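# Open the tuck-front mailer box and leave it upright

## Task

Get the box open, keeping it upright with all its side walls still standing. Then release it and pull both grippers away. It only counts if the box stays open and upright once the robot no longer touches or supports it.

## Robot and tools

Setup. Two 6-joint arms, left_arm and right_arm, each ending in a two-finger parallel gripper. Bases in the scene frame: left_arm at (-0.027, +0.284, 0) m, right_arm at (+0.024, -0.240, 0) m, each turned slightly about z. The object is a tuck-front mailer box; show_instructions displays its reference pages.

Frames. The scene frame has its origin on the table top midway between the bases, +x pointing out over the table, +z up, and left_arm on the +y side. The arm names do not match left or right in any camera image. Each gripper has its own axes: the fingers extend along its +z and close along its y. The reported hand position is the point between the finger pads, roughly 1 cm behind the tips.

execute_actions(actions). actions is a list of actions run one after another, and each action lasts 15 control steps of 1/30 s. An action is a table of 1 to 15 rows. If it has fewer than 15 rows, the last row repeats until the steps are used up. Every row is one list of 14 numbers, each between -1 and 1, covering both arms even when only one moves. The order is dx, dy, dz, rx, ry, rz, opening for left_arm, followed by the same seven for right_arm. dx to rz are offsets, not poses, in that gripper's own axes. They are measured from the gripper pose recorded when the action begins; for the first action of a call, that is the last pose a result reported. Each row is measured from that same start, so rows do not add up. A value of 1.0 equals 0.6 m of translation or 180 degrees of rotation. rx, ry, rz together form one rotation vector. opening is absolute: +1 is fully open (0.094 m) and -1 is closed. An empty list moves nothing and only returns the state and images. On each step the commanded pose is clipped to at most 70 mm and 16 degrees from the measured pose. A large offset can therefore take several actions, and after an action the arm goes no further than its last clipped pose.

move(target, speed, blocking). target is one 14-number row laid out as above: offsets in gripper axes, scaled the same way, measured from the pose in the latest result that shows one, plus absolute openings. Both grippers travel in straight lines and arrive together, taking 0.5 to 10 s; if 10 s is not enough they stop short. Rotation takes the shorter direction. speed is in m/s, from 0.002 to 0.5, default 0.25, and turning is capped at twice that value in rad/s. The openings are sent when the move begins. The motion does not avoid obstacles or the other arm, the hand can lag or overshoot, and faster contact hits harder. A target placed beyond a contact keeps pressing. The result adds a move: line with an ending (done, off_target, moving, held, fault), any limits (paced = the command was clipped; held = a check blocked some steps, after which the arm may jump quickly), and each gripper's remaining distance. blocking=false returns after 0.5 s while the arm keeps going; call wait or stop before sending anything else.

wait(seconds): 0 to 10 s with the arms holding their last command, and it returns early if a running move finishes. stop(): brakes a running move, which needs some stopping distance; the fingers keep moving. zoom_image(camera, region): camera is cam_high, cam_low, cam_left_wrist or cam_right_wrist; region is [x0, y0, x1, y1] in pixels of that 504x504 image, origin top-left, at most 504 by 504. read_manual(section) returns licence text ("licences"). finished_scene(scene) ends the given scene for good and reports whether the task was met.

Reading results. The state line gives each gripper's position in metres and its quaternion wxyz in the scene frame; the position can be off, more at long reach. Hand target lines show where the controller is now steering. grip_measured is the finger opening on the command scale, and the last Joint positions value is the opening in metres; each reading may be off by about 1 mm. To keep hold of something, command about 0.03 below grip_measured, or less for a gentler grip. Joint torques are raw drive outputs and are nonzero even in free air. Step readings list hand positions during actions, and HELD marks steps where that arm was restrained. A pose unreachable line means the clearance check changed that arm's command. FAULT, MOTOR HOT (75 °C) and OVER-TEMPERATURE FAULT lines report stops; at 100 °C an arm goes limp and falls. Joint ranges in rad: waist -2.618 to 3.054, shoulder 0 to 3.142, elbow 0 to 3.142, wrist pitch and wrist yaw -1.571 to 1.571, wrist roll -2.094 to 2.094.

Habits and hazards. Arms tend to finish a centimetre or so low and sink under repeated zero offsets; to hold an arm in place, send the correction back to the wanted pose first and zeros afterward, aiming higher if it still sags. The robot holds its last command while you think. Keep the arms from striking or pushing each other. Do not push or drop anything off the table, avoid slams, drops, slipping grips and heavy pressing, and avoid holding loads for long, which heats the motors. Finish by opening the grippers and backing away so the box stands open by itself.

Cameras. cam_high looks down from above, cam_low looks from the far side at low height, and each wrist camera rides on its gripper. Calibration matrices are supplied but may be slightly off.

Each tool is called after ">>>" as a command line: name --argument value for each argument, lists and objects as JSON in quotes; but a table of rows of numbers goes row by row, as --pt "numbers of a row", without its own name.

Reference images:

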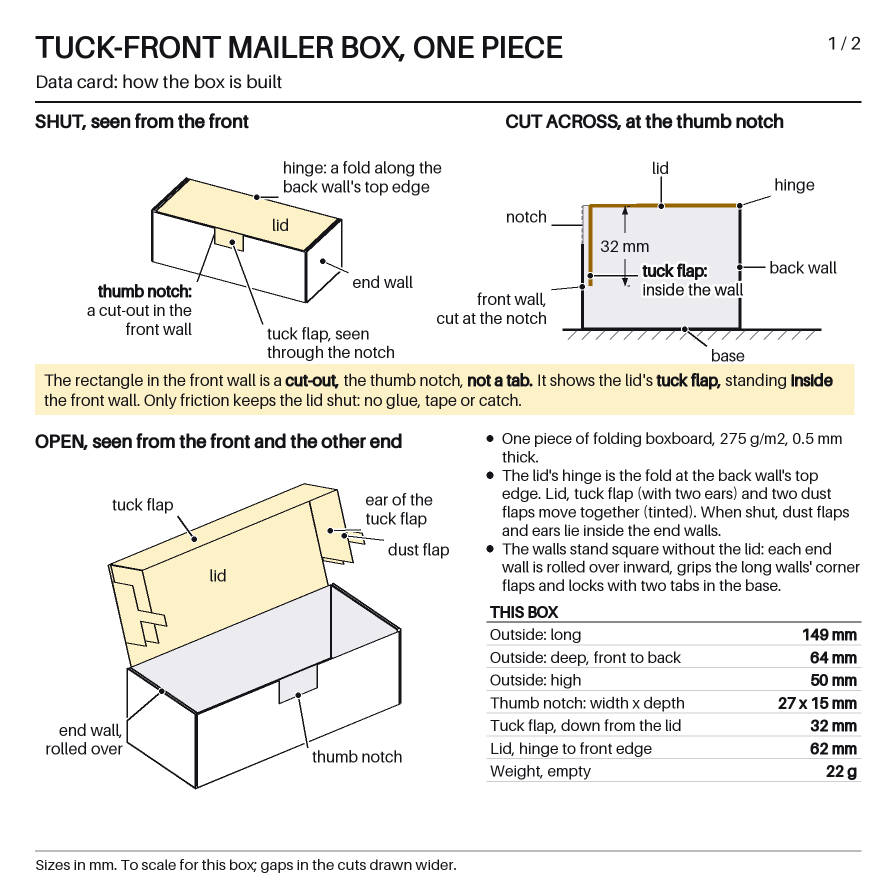

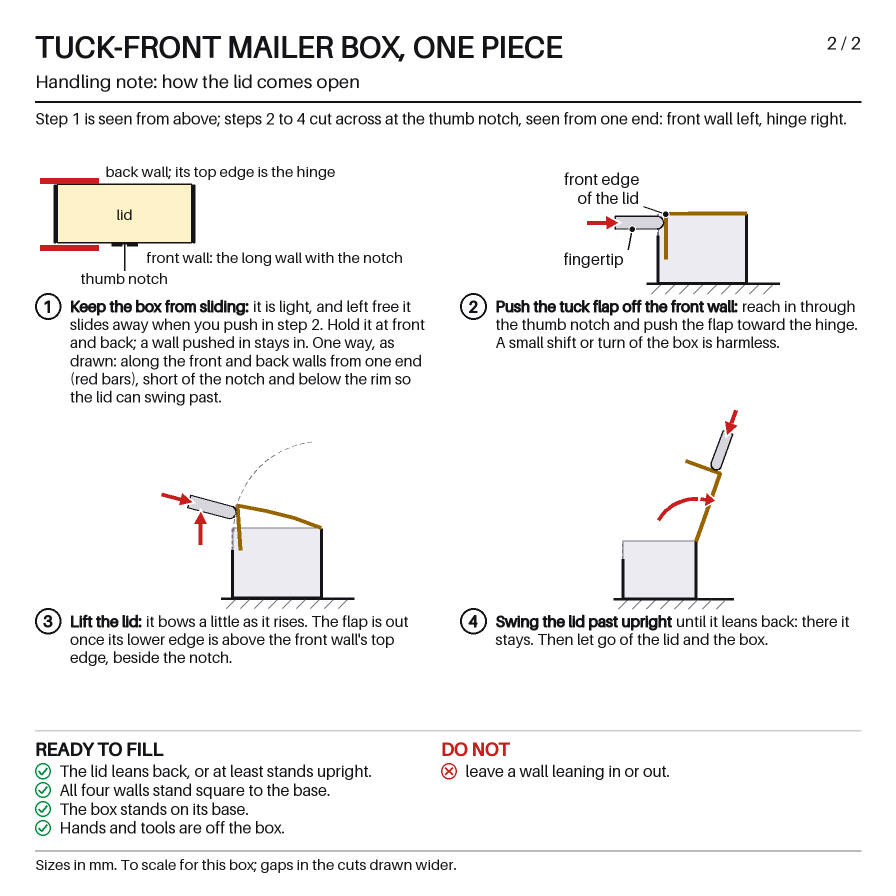

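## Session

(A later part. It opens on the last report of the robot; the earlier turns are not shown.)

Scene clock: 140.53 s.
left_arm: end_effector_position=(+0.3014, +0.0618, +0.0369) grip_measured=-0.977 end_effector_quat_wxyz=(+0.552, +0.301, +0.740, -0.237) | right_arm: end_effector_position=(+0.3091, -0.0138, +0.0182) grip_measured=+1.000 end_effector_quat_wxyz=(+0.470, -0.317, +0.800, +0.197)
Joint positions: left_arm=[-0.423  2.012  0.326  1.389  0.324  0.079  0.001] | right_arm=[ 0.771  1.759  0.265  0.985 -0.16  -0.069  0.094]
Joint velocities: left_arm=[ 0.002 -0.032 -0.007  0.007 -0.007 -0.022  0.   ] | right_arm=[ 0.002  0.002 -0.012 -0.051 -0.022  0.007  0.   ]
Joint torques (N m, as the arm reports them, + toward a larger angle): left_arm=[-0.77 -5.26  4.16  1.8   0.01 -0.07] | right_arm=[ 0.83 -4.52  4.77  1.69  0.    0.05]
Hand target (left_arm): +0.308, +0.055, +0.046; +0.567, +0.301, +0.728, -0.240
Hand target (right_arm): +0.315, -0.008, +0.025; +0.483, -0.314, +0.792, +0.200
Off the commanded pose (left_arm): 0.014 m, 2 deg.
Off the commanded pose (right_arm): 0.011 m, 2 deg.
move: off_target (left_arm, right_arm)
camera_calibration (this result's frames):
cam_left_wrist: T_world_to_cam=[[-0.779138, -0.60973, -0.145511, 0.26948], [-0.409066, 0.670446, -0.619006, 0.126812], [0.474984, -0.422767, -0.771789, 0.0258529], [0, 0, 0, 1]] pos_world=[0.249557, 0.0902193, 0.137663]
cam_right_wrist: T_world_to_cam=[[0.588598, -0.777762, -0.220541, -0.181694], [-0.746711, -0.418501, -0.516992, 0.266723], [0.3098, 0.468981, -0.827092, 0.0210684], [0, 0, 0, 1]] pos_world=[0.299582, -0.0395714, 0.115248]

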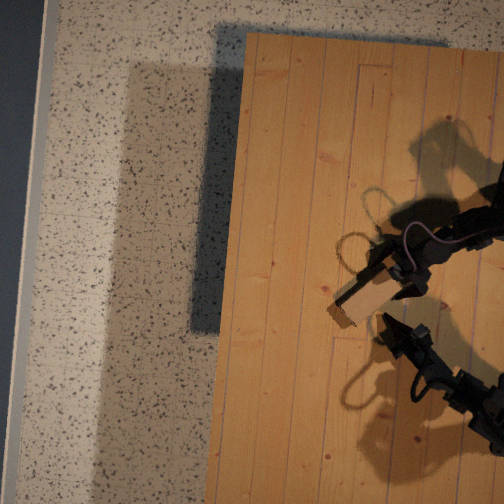

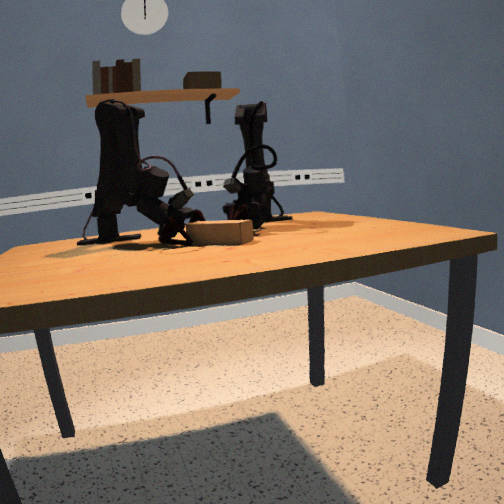

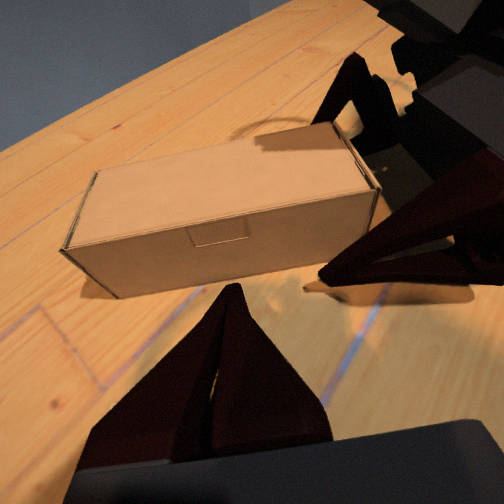

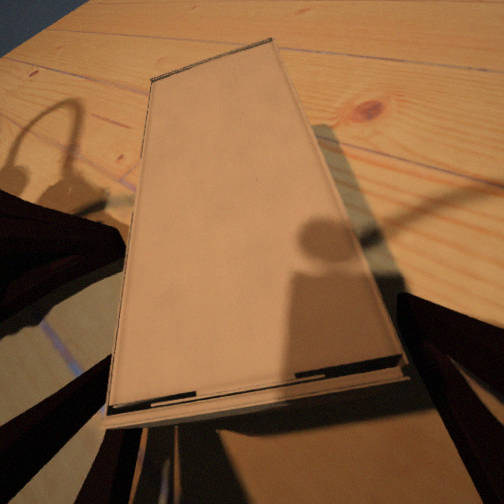

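>>> move --target '[-0.039,0.002,0.033,0,-0.012,0,-1,-0.017,0,0.007,0,-0.01,0,0.42]' --speed 0.05

>>> execute_actions --actions '[[[-0.01,0,0.005,0,0,0,-1,-0.017,0,0.007,0,-0.01,0,0.34]]]'

Scene clock: 150.80 s.
left_arm: end_effector_position=(+0.3147, +0.0511, +0.0421) grip_measured=-0.977 end_effector_quat_wxyz=(+0.556, +0.297, +0.739, -0.240) | right_arm: end_effector_position=(+0.3092, -0.0139, +0.0183) grip_measured=+0.422 end_effector_quat_wxyz=(+0.470, -0.315, +0.801, +0.197)
Joint positions: left_arm=[-0.439  2.012  0.39   1.338  0.308  0.064  0.001] | right_arm=[ 0.771  1.759  0.265  0.985 -0.16  -0.066  0.067]
Joint velocities: left_arm=[-0.002  0.002  0.002 -0.037  0.007  0.022  0.   ] | right_arm=[ 0.007  0.007  0.012 -0.037 -0.007  0.007 -0.   ]
Joint torques (N m, as the arm reports them, + toward a larger angle): left_arm=[-0.75 -8.07  4.36  1.43  0.   -0.09] | right_arm=[ 0.36 -4.65  4.8   1.68 -0.05  0.04]
Hand target (left_arm): +0.320, +0.045, +0.054; +0.566, +0.297, +0.730, -0.243
Hand target (right_arm): +0.315, -0.008, +0.025; +0.482, -0.313, +0.793, +0.202
Off the commanded pose (left_arm): 0.015 m, 2 deg.
Off the commanded pose (right_arm): 0.011 m, 2 deg.
move: off_target (left_arm, right_arm)
camera_calibration (this result's frames):
cam_left_wrist: T_world_to_cam=[[-0.776615, -0.614044, -0.140781, 0.273325], [-0.409402, 0.661783, -0.628039, 0.143566], [0.47881, -0.430109, -0.765342, 0.0178645], [0, 0, 0, 1]] pos_world=[0.262491, 0.0805079, 0.142316]
cam_right_wrist: T_world_to_cam=[[0.586639, -0.778613, -0.222747, -0.181178], [-0.748296, -0.415966, -0.516745, 0.267345], [0.30969, 0.469823, -0.826655, 0.0211608], [0, 0, 0, 1]] pos_world=[0.299786, -0.0398032, 0.115285]

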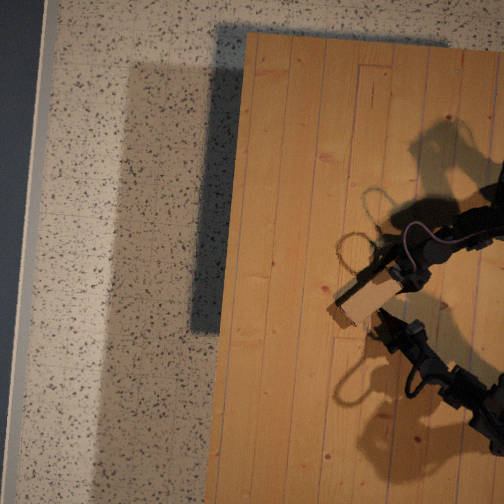

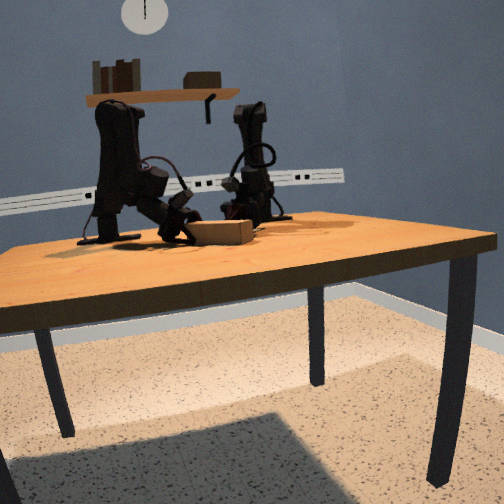

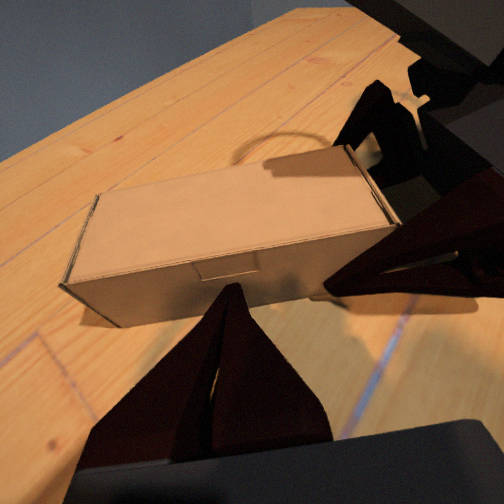

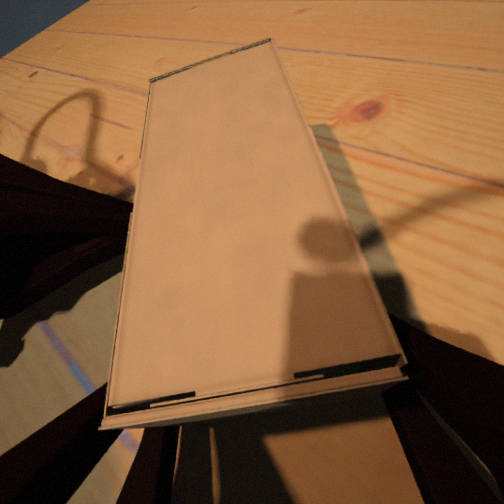

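Scene clock: 151.30 s.
left_arm: end_effector_position=(+0.3130, +0.0520, +0.0358) grip_measured=-0.977 end_effector_quat_wxyz=(+0.545, +0.298, +0.747, -0.239) | right_arm: end_effector_position=(+0.3092, -0.0139, +0.0183) grip_measured=+0.347 end_effector_quat_wxyz=(+0.470, -0.315, +0.801, +0.198)
Joint positions: left_arm=[-0.439  2.012  0.39   1.311  0.308  0.064  0.001] | right_arm=[ 0.771  1.759  0.265  0.985 -0.16  -0.065  0.063]
Joint velocities: left_arm=[-0.012 -0.002 -0.012  0.007 -0.022  0.051  0.   ] | right_arm=[ 0.002  0.002 -0.037 -0.037 -0.037 -0.007 -0.   ]
Joint torques (N m, as the arm reports them, + toward a larger angle): left_arm=[-0.37 -8.25  3.89  1.42  0.   -0.04] | right_arm=[ 0.39 -4.77  4.88  1.65 -0.02  0.06]
Hand target (left_arm): +0.318, +0.048, +0.047; +0.556, +0.297, +0.738, -0.240
Hand target (right_arm): +0.315, -0.008, +0.025; +0.482, -0.312, +0.793, +0.202
Off the commanded pose (left_arm): 0.013 m, 2 deg.
Off the commanded pose (right_arm): 0.011 m, 2 deg.
Step readings (end_effector_position):
0: left_arm (+0.3147, +0.0511, +0.0421) | right_arm (+0.3092, -0.0139, +0.0183)
1: left_arm (+0.3145, +0.0512, +0.0414) | right_arm (+0.3092, -0.0139, +0.0183)
2: left_arm (+0.3143, +0.0513, +0.0404) | right_arm (+0.3092, -0.0139, +0.0183)
4: left_arm (+0.3138, +0.0516, +0.0386) | right_arm (+0.3092, -0.0139, +0.0183)
8: left_arm (+0.3133, +0.0518, +0.0368) | right_arm (+0.3092, -0.0139, +0.0183)
15: end_effector_position above
camera_calibration (this result's frames):
cam_left_wrist: T_world_to_cam=[[-0.779879, -0.612386, -0.129508, 0.272187], [-0.424349, 0.669375, -0.609807, 0.142017], [0.460127, -0.420619, -0.781897, 0.0202453], [0, 0, 0, 1]] pos_world=[0.263222, 0.0801366, 0.137683]
cam_right_wrist: T_world_to_cam=[[0.585859, -0.77883, -0.22404, -0.180916], [-0.749083, -0.414921, -0.516444, 0.267598], [0.309263, 0.470388, -0.826494, 0.0212977], [0, 0, 0, 1]] pos_world=[0.299858, -0.0398892, 0.115269]

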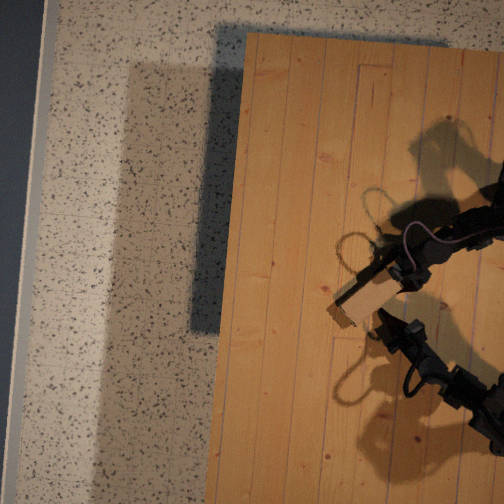

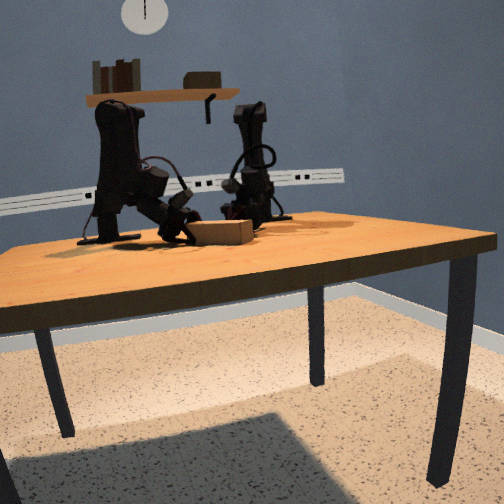

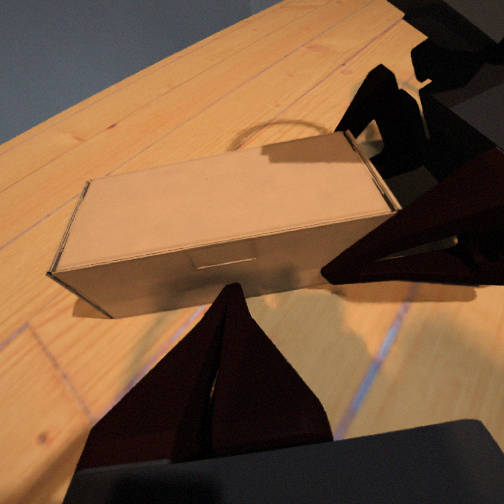

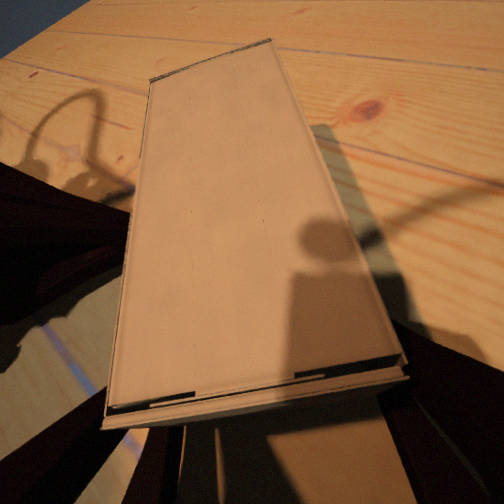

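>>> execute_actions --actions '[[[-0.043,0,0.015,0,-0.022,0,-1,-0.017,0,0.007,0,-0.01,0,0.33]]]'

>>> wait --seconds 0.3

Scene clock: 157.80 s.
left_arm: end_effector_position=(+0.3177, +0.0483, +0.0408) grip_measured=-0.977 end_effector_quat_wxyz=(+0.549, +0.290, +0.744, -0.245) | right_arm: end_effector_position=(+0.3092, -0.0139, +0.0183) grip_measured=+0.339 end_effector_quat_wxyz=(+0.470, -0.314, +0.801, +0.198)
Joint positions: left_arm=[-0.443  2.012  0.409  1.31   0.304  0.043  0.001] | right_arm=[ 0.771  1.759  0.265  0.985 -0.16  -0.064  0.063]
Joint velocities: left_arm=[-0.017 -0.007 -0.007 -0.125 -0.095 -0.022  0.001] | right_arm=[ 0.002  0.002 -0.012 -0.022  0.007 -0.066  0.001]
Joint torques (N m, as the arm reports them, + toward a larger angle): left_arm=[-0.73 -7.75  4.46  1.72  0.01 -0.07] | right_arm=[ 0.31 -4.65  4.91  1.65 -0.04  0.04]
Hand target (left_arm): +0.324, +0.041, +0.058; +0.570, +0.289, +0.727, -0.250
Hand target (right_arm): +0.315, -0.008, +0.025; +0.482, -0.312, +0.794, +0.202
Off the commanded pose (left_arm): 0.020 m, 3 deg.
Off the commanded pose (right_arm): 0.011 m, 2 deg.
Step readings (end_effector_position):
0: left_arm (+0.3129, +0.0520, +0.0357) | right_arm (+0.3092, -0.0139, +0.0183)
1: left_arm (+0.3134, +0.0518, +0.0361) | right_arm (+0.3092, -0.0139, +0.0183)
2: left_arm (+0.3143, +0.0513, +0.0369) | right_arm (+0.3092, -0.0139, +0.0183)
4: left_arm (+0.3163, +0.0496, +0.0392) | right_arm (+0.3092, -0.0139, +0.0183)
8: left_arm (+0.3176, +0.0483, +0.0408) | right_arm (+0.3092, -0.0139, +0.0183)
15: end_effector_position above
camera_calibration (this result's frames):
cam_left_wrist: T_world_to_cam=[[-0.776312, -0.619118, -0.118459, 0.27305], [-0.426358, 0.654147, -0.624749, 0.151488], [0.464283, -0.434494, -0.771788, 0.0193592], [0, 0, 0, 1]] pos_world=[0.267572, 0.0783665, 0.141928]
cam_right_wrist: T_world_to_cam=[[0.585468, -0.778937, -0.224687, -0.180785], [-0.749477, -0.414399, -0.516293, 0.267724], [0.309049, 0.47067, -0.826413, 0.0213661], [0, 0, 0, 1]] pos_world=[0.299893, -0.0399323, 0.115261]

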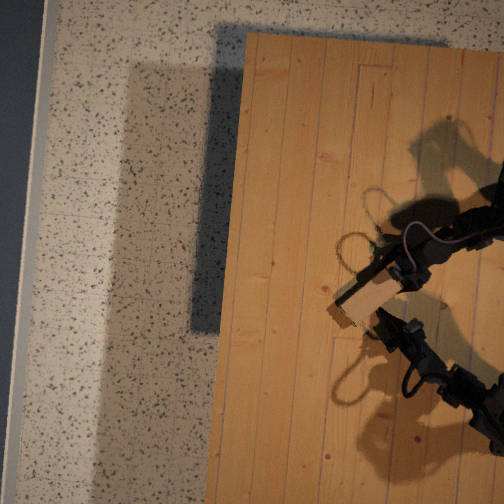

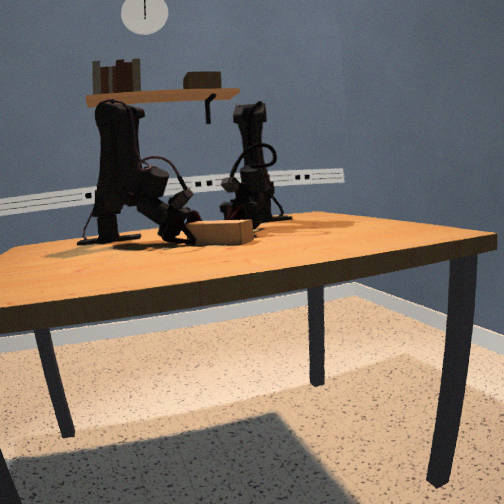

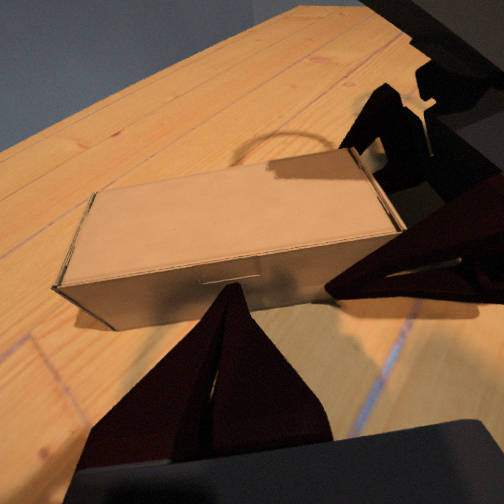

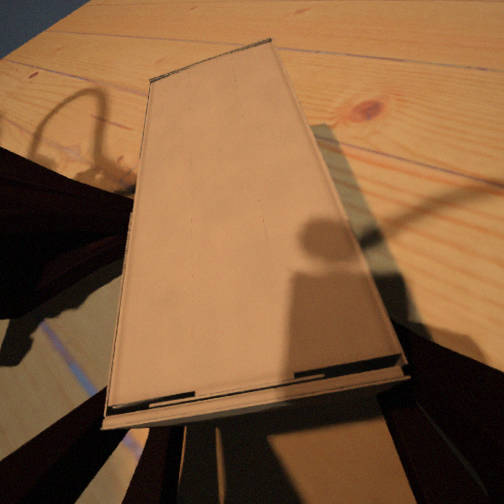

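Scene clock: 158.10 s.
left_arm: end_effector_position=(+0.3178, +0.0484, +0.0408) grip_measured=-0.977 end_effector_quat_wxyz=(+0.549, +0.290, +0.744, -0.245) | right_arm: end_effector_position=(+0.3092, -0.0139, +0.0183) grip_measured=+0.339 end_effector_quat_wxyz=(+0.469, -0.314, +0.801, +0.198)
Joint positions: left_arm=[-0.443  2.012  0.409  1.31   0.304  0.043  0.001] | right_arm=[ 0.771  1.759  0.265  0.985 -0.16  -0.064  0.063]
Joint velocities: left_arm=[ 0.007  0.002  0.017  0.007 -0.037 -0.022  0.   ] | right_arm=[-0.002 -0.002 -0.002  0.037 -0.037 -0.022 -0.001]
Joint torques (N m, as the arm reports them, + toward a larger angle): left_arm=[-0.77 -7.75  4.46  1.72 -0.01 -0.07] | right_arm=[ 0.3  -4.65  4.88  1.68 -0.02  0.04]
Hand target (left_arm): +0.324, +0.041, +0.058; +0.570, +0.289, +0.727, -0.249
Hand target (right_arm): +0.315, -0.008, +0.025; +0.482, -0.311, +0.794, +0.202
Off the commanded pose (left_arm): 0.020 m, 3 deg.
Off the commanded pose (right_arm): 0.011 m, 2 deg.
wait: 0.30 s; at rest by 0.17 s
camera_calibration (this result's frames):
cam_left_wrist: T_world_to_cam=[[-0.776046, -0.619502, -0.118197, 0.273039], [-0.426797, 0.653846, -0.624763, 0.151627], [0.464325, -0.434399, -0.771816, 0.0193371], [0, 0, 0, 1]] pos_world=[0.267626, 0.0784078, 0.141928]
cam_right_wrist: T_world_to_cam=[[0.585273, -0.77899, -0.22501, -0.18072], [-0.749673, -0.414138, -0.516217, 0.267787], [0.308943, 0.470812, -0.826372, 0.0214003], [0, 0, 0, 1]] pos_world=[0.299911, -0.0399538, 0.115257]

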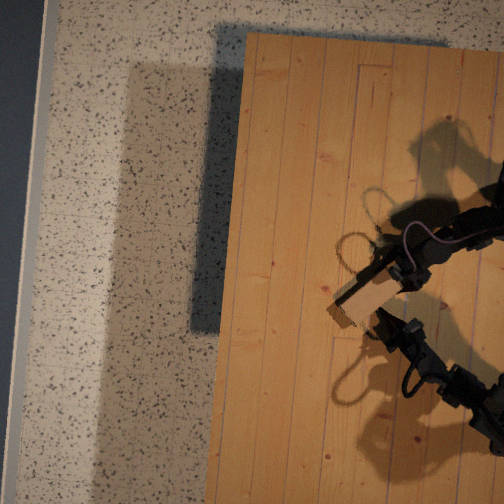

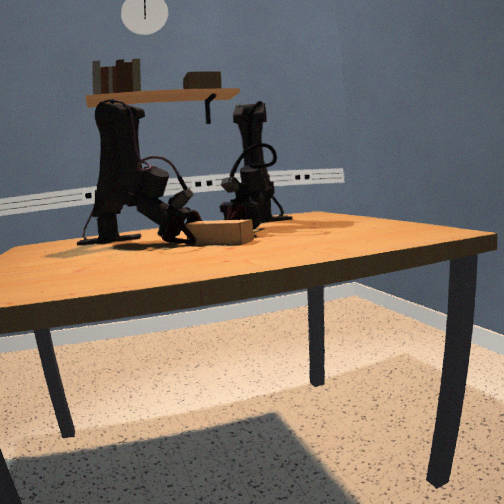

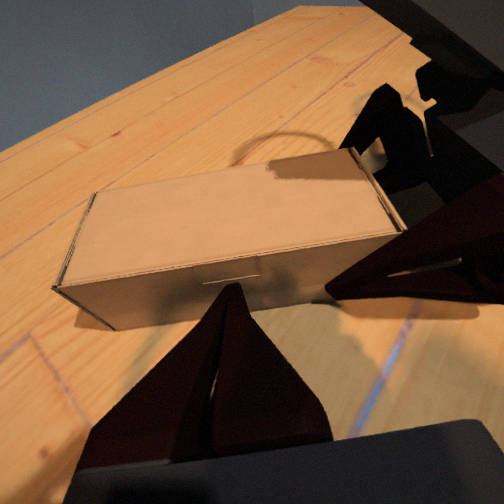

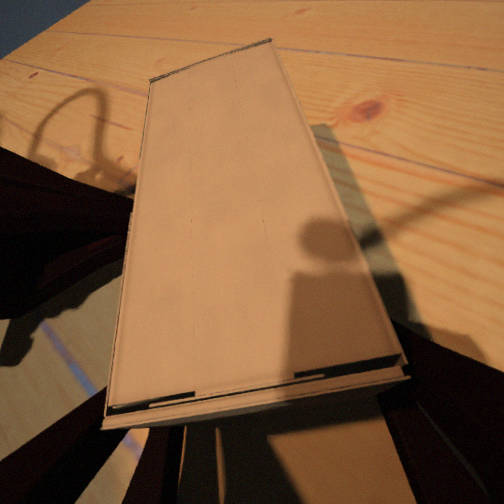

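Repeating gives +6 mm forward, +5 mm up.

>>> execute_actions --actions '[[[-0.043,0,0.015,0,-0.022,0.005,-1,-0.017,0,0.007,0,-0.01,0,0.33]]]'

>>> zoom_image --camera "cam_left_wrist" --region '[150,220,330,360]'

Scene clock: 166.17 s.
left_arm: end_effector_position=(+0.3214, +0.0466, +0.0443) grip_measured=-0.977 end_effector_quat_wxyz=(+0.554, +0.288, +0.741, -0.246) | right_arm: end_effector_position=(+0.3105, -0.0152, +0.0183) grip_measured=+0.339 end_effector_quat_wxyz=(+0.471, -0.310, +0.803, +0.195)
Joint positions: left_arm=[-0.444  2.012  0.421  1.31   0.301  0.038  0.001] | right_arm=[ 0.771  1.759  0.265  0.986 -0.149 -0.058  0.063]
Joint velocities: left_arm=[ 0.007 -0.002 -0.007 -0.081 -0.037 -0.007  0.001] | right_arm=[-0.002 -0.002 -0.012  0.007 -0.022 -0.007 -0.   ]
Joint torques (N m, as the arm reports them, + toward a larger angle): left_arm=[-0.83 -7.84  4.86  1.72  0.   -0.07] | right_arm=[ 0.34 -4.69  4.84  1.65 -0.12  0.  ]
Hand target (left_arm): +0.329, +0.038, +0.063; +0.577, +0.287, +0.723, -0.251
Hand target (right_arm): +0.315, -0.008, +0.025; +0.482, -0.311, +0.794, +0.203
Off the commanded pose (left_arm): 0.022 m, 3 deg.
Off the commanded pose (right_arm): 0.011 m, 2 deg.
Step readings (end_effector_position):
0: left_arm (+0.3178, +0.0484, +0.0408) | right_arm (+0.3092, -0.0139, +0.0183)
1: left_arm (+0.3181, +0.0482, +0.0411) | right_arm (+0.3092, -0.0139, +0.0183)
2: left_arm (+0.3190, +0.0478, +0.0420) | right_arm (+0.3094, -0.0140, +0.0183)
4: left_arm (+0.3207, +0.0471, +0.0436) | right_arm (+0.3100, -0.0147, +0.0184)
8: left_arm (+0.3214, +0.0466, +0.0444) | right_arm (+0.3105, -0.0152, +0.0183)
15: end_effector_position above
camera_calibration (this result's frames):
cam_left_wrist: T_world_to_cam=[[-0.773162, -0.622805, -0.11973, 0.274443], [-0.423437, 0.647473, -0.633625, 0.156181], [0.472146, -0.439197, -0.76432, 0.0169634], [0, 0, 0, 1]] pos_world=[0.270312, 0.0772517, 0.144784]
cam_right_wrist: T_world_to_cam=[[0.575828, -0.786068, -0.224762, -0.179743], [-0.754598, -0.405195, -0.516138, 0.269896], [0.314647, 0.466812, -0.826489, 0.0198203], [0, 0, 0, 1]] pos_world=[0.300928, -0.0411819, 0.115285]

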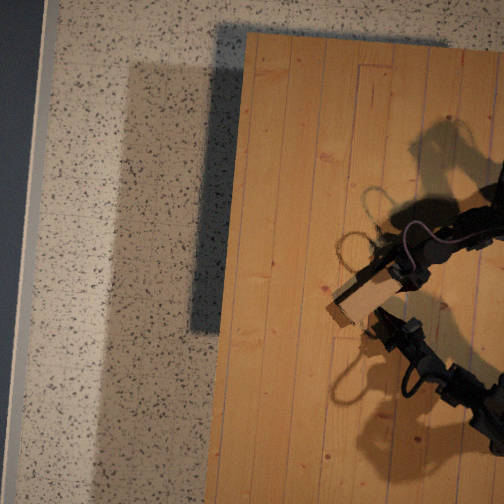

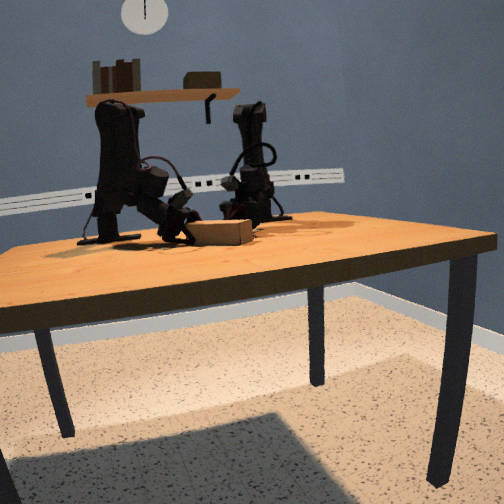

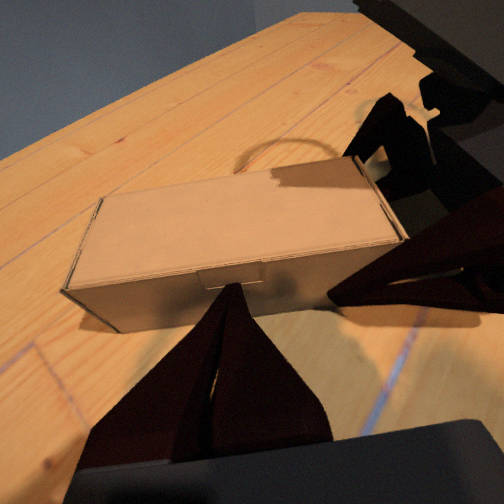

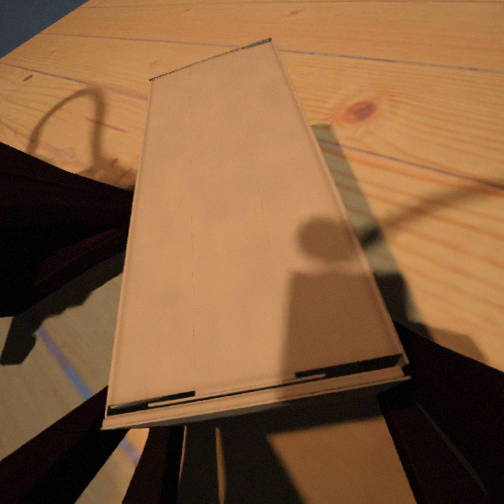

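Region (150, 220, 330, 360) of cam_left_wrist's 504x504 image, scaled by 2.800, with more detail than that image has.

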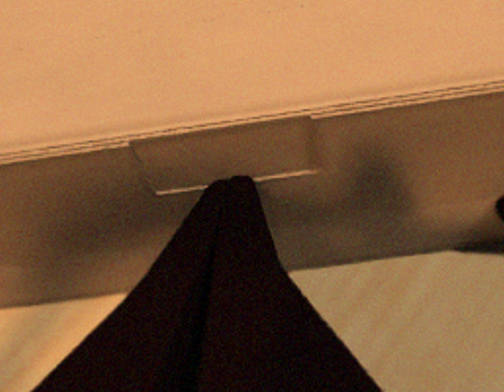

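>>> execute_actions --actions '[[[-0.005,0,-0.018,0,-0.01,0,-1,-0.017,0.004,0.007,0,-0.01,0,0.33]],[[-0.036,0,0,0,-0.025,0,-1,-0.017,0.004,0.007,0,-0.01,0,0.33]]]'

Scene clock: 171.77 s.
left_arm: end_effector_position=(+0.3169, +0.0482, +0.0559) grip_measured=-0.977 end_effector_quat_wxyz=(+0.573, +0.281, +0.726, -0.255) | right_arm: end_effector_position=(+0.3094, -0.0135, +0.0185) grip_measured=+0.339 end_effector_quat_wxyz=(+0.470, -0.307, +0.804, +0.197)
Joint positions: left_arm=[-0.444  2.012  0.389  1.398  0.305  0.019  0.001] | right_arm=[ 0.78   1.759  0.265  0.987 -0.142 -0.047  0.063]
Joint velocities: left_arm=[-0.012  0.012  0.007 -0.051 -0.022 -0.022  0.   ] | right_arm=[-0.012 -0.032  0.007 -0.037 -0.022  0.022 -0.   ]
Joint torques (N m, as the arm reports them, + toward a larger angle): left_arm=[-0.18 -7.    3.13  1.83  0.05 -0.07] | right_arm=[ 0.93 -4.84  4.79  1.69  0.01  0.06]
Hand target (left_arm): +0.319, +0.046, +0.067; +0.587, +0.279, +0.714, -0.259
Hand target (right_arm): +0.315, -0.007, +0.026; +0.483, -0.305, +0.796, +0.201
Off the commanded pose (left_arm): 0.011 m, 2 deg.
Off the commanded pose (right_arm): 0.011 m, 2 deg.
Step readings (end_effector_position; steps 1 to 15: 1st action; 16 to 30: 2nd action):
0: left_arm (+0.3214, +0.0466, +0.0443) | right_arm (+0.3105, -0.0152, +0.0183)
1: left_arm (+0.3208, +0.0469, +0.0446) | right_arm (+0.3106, -0.0153, +0.0183)
2: left_arm (+0.3193, +0.0476, +0.0449) | right_arm (+0.3105, -0.0151, +0.0184)
4: left_arm (+0.3159, +0.0490, +0.0435) | right_arm (+0.3101, -0.0145, +0.0183)
8: left_arm (+0.3142, +0.0497, +0.0436) | right_arm (+0.3099, -0.0143, +0.0183)
15: left_arm (+0.3147, +0.0493, +0.0459) | right_arm (+0.3100, -0.0143, +0.0184)
16: left_arm (+0.3149, +0.0492, +0.0468) | right_arm (+0.3099, -0.0142, +0.0184)
17: left_arm (+0.3153, +0.0490, +0.0482) | right_arm (+0.3098, -0.0140, +0.0184)
19: left_arm (+0.3160, +0.0487, +0.0514) | right_arm (+0.3095, -0.0136, +0.0185)
23: left_arm (+0.3166, +0.0483, +0.0544) | right_arm (+0.3094, -0.0134, +0.0185)
30: end_effector_position above
camera_calibration (this result's frames):
cam_left_wrist: T_world_to_cam=[[-0.768152, -0.628394, -0.12273, 0.272194], [-0.400254, 0.620908, -0.673996, 0.156777], [0.499739, -0.468609, -0.728469, 0.0192684], [0, 0, 0, 1]] pos_world=[0.262208, 0.0827308, 0.15311]
cam_right_wrist: T_world_to_cam=[[0.573006, -0.786422, -0.230661, -0.176736], [-0.757548, -0.400857, -0.515204, 0.270799], [0.312706, 0.469951, -0.825446, 0.0201128], [0, 0, 0, 1]] pos_world=[0.300125, -0.0398896, 0.115353]

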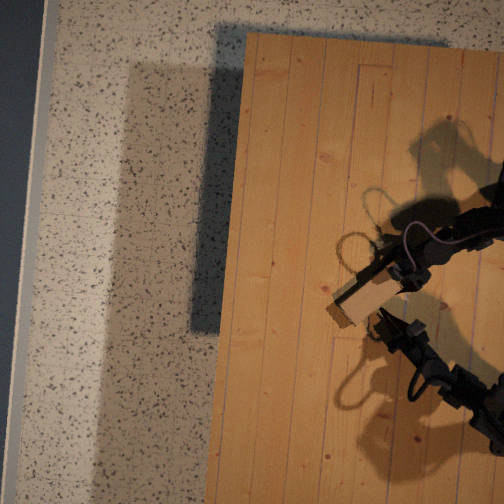

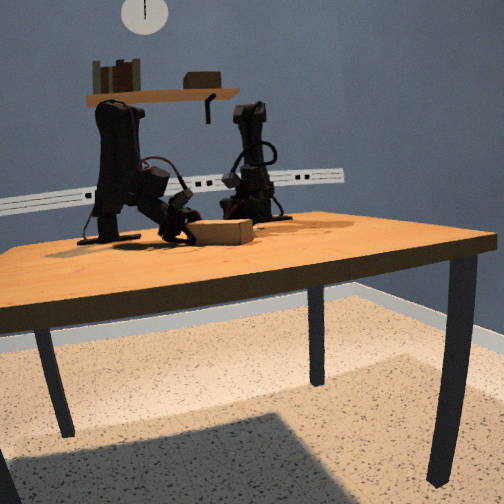

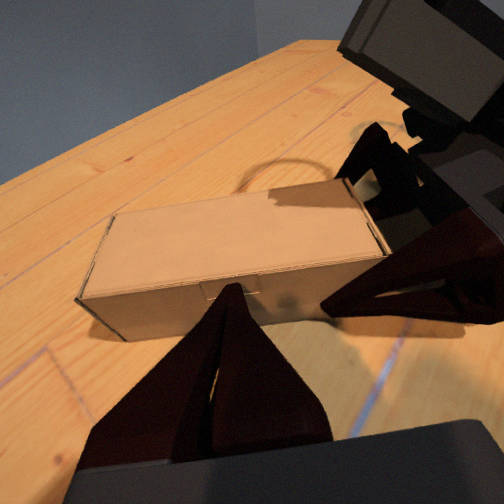

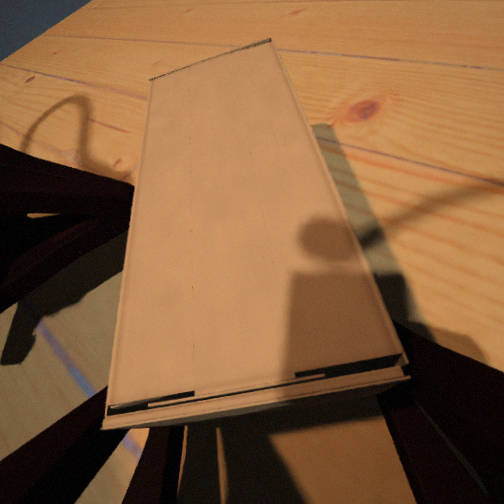

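>>> execute_actions --actions '[[[-0.022,0,0.025,0,-0.01,0.005,-1,-0.017,0.002,0.007,0,-0.01,0,0.33]]]'

>>> zoom_image --camera "cam_left_wrist" --region '[150,220,330,360]'

Scene clock: 178.57 s.
left_arm: end_effector_position=(+0.3238, +0.0423, +0.0616) grip_measured=-0.977 end_effector_quat_wxyz=(+0.580, +0.281, +0.721, -0.256) | right_arm: end_effector_position=(+0.3118, -0.0160, +0.0185) grip_measured=+0.339 end_effector_quat_wxyz=(+0.472, -0.298, +0.807, +0.191)
Joint positions: left_arm=[-0.452  2.012  0.421  1.384  0.298  0.018  0.001] | right_arm=[ 0.78   1.759  0.265  0.988 -0.122 -0.036  0.063]
Joint velocities: left_arm=[-0.002  0.002  0.007 -0.066 -0.066 -0.022  0.   ] | right_arm=[ 0.012 -0.012 -0.002 -0.022 -0.037 -0.081 -0.001]
Joint torques (N m, as the arm reports them, + toward a larger angle): left_arm=[-0.77 -5.89  4.86  1.53 -0.05  0.  ] | right_arm=[ 0.82 -4.72  4.82  1.67 -0.16  0.  ]
Hand target (left_arm): +0.329, +0.036, +0.066; +0.587, +0.282, +0.715, -0.255
Hand target (right_arm): +0.315, -0.007, +0.026; +0.483, -0.304, +0.796, +0.201
Off the commanded pose (left_arm): 0.009 m, 1 deg.
Off the commanded pose (right_arm): 0.012 m, 2 deg.
Step readings (end_effector_position):
0: left_arm (+0.3170, +0.0481, +0.0563) | right_arm (+0.3094, -0.0135, +0.0185)
1: left_arm (+0.3178, +0.0474, +0.0568) | right_arm (+0.3095, -0.0135, +0.0185)
2: left_arm (+0.3194, +0.0460, +0.0578) | right_arm (+0.3096, -0.0136, +0.0185)
4: left_arm (+0.3225, +0.0433, +0.0613) | right_arm (+0.3109, -0.0151, +0.0185)
8: left_arm (+0.3239, +0.0422, +0.0623) | right_arm (+0.3117, -0.0159, +0.0185)
15: end_effector_position above
camera_calibration (this result's frames):
cam_left_wrist: T_world_to_cam=[[-0.766646, -0.628731, -0.1302, 0.274473], [-0.389099, 0.616244, -0.684723, 0.164228], [0.510741, -0.474279, -0.717079, 0.0132156], [0, 0, 0, 1]] pos_world=[0.267575, 0.077633, 0.157663]
cam_right_wrist: T_world_to_cam=[[0.555421, -0.798987, -0.230496, -0.17481], [-0.766303, -0.38413, -0.514999, 0.274595], [0.322937, 0.462671, -0.825619, 0.0172767], [0, 0, 0, 1]] pos_world=[0.301937, -0.0421842, 0.115387]

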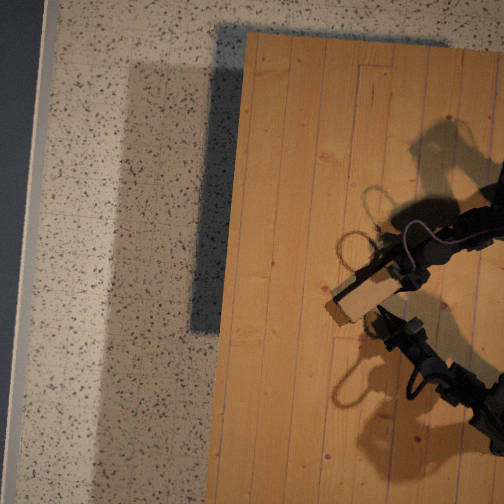

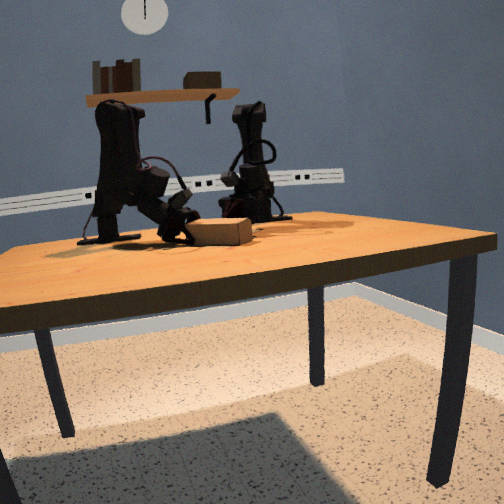

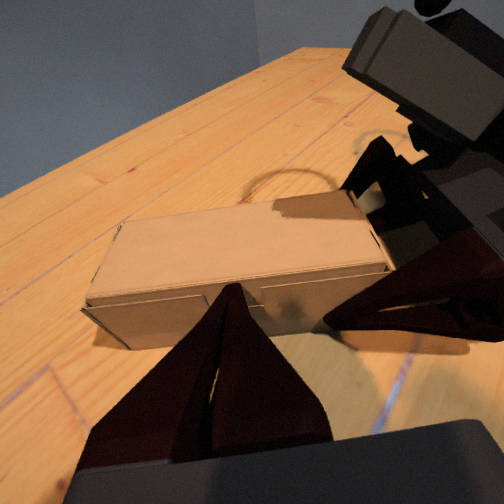

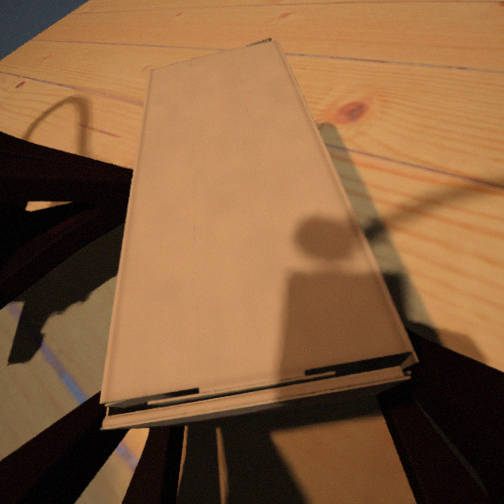

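Region (150, 220, 330, 360) of cam_left_wrist's 504x504 image, scaled by 2.800, with more detail than that image has.

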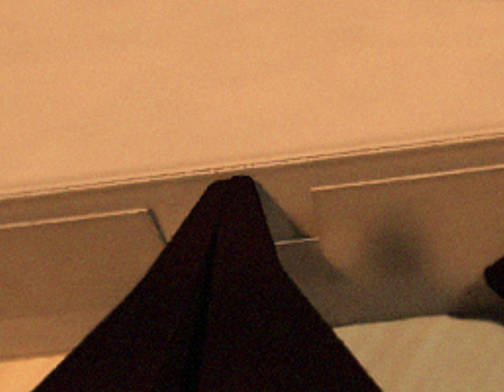

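>>> execute_actions --actions '[[[-0.045,0,0.006,0,-0.02,0,-1,-0.017,0.008,0.007,-0.008,-0.01,0,0.33]],[[-0.045,0,0.01,0,-0.012,0,-1,-0.017,0.008,0.007,-0.008,-0.01,0,0.33]]]'

Scene clock: 184.90 s.
left_arm: end_effector_position=(+0.3286, +0.0401, +0.0831) grip_measured=-0.977 end_effector_quat_wxyz=(+0.589, +0.272, +0.715, -0.263) | right_arm: end_effector_position=(+0.3110, -0.0149, +0.0187) grip_measured=+0.339 end_effector_quat_wxyz=(+0.471, -0.297, +0.807, +0.196)
Joint positions: left_arm=[-0.452  1.933  0.437  1.319  0.296 -0.004  0.001] | right_arm=[ 0.78   1.759  0.265  0.989 -0.13  -0.03   0.063]
Joint velocities: left_arm=[-0.002 -0.002 -0.017 -0.051  0.037  0.007 -0.001] | right_arm=[ 0.007  0.007 -0.002  0.051 -0.051 -0.051 -0.   ]
Joint torques (N m, as the arm reports them, + toward a larger angle): left_arm=[-0.53 -8.08  4.89  1.44 -0.02 -0.09] | right_arm=[ 0.34 -4.7   4.89  1.68 -0.19  0.04]
Hand target (left_arm): +0.333, +0.035, +0.096; +0.599, +0.270, +0.705, -0.266
Hand target (right_arm): +0.315, -0.007, +0.026; +0.481, -0.299, +0.798, +0.207
Off the commanded pose (left_arm): 0.014 m, 2 deg.
Off the commanded pose (right_arm): 0.011 m, 2 deg.
Step readings (end_effector_position; steps 1 to 15: 1st action; 16 to 30: 2nd action):
0: left_arm (+0.3238, +0.0424, +0.0615) | right_arm (+0.3118, -0.0160, +0.0185)
1: left_arm (+0.3239, +0.0423, +0.0621) | right_arm (+0.3118, -0.0160, +0.0185)
2: left_arm (+0.3240, +0.0423, +0.0632) | right_arm (+0.3118, -0.0160, +0.0186)
4: left_arm (+0.3244, +0.0420, +0.0674) | right_arm (+0.3118, -0.0160, +0.0186)
8: left_arm (+0.3248, +0.0419, +0.0702) | right_arm (+0.3119, -0.0160, +0.0186)
15: left_arm (+0.3248, +0.0419, +0.0702) | right_arm (+0.3119, -0.0160, +0.0186)
16: left_arm (+0.3247, +0.0421, +0.0702) | right_arm (+0.3119, -0.0160, +0.0186)
17: left_arm (+0.3245, +0.0421, +0.0714) | right_arm (+0.3118, -0.0159, +0.0187)
19: left_arm (+0.3258, +0.0415, +0.0784) | right_arm (+0.3115, -0.0155, +0.0187)
23: left_arm (+0.3290, +0.0398, +0.0865) | right_arm (+0.3111, -0.0151, +0.0187)
30: end_effector_position above
camera_calibration (this result's frames):
cam_left_wrist: T_world_to_cam=[[-0.761737, -0.636675, -0.120005, 0.277415], [-0.38495, 0.59375, -0.706593, 0.183564], [0.521123, -0.492043, -0.69737, 0.0208167], [0, 0, 0, 1]] pos_world=[0.271132, 0.077875, 0.177513]
cam_right_wrist: T_world_to_cam=[[0.557253, -0.794981, -0.239737, -0.17371], [-0.767591, -0.383095, -0.51385, 0.2749], [0.316659, 0.470365, -0.823701, 0.0192675], [0, 0, 0, 1]] pos_world=[0.30171, -0.0418463, 0.115483]

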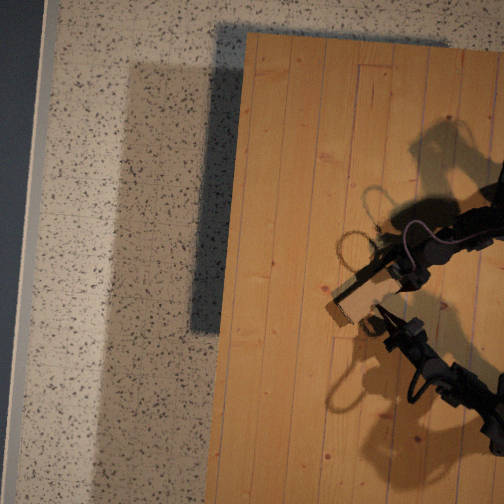

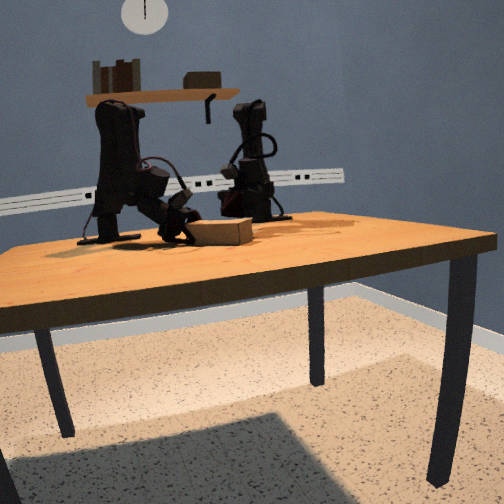

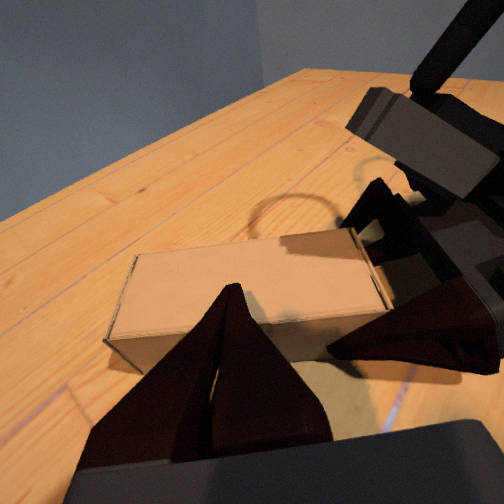

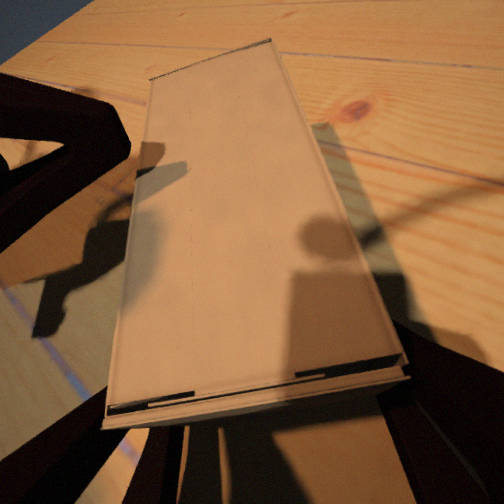

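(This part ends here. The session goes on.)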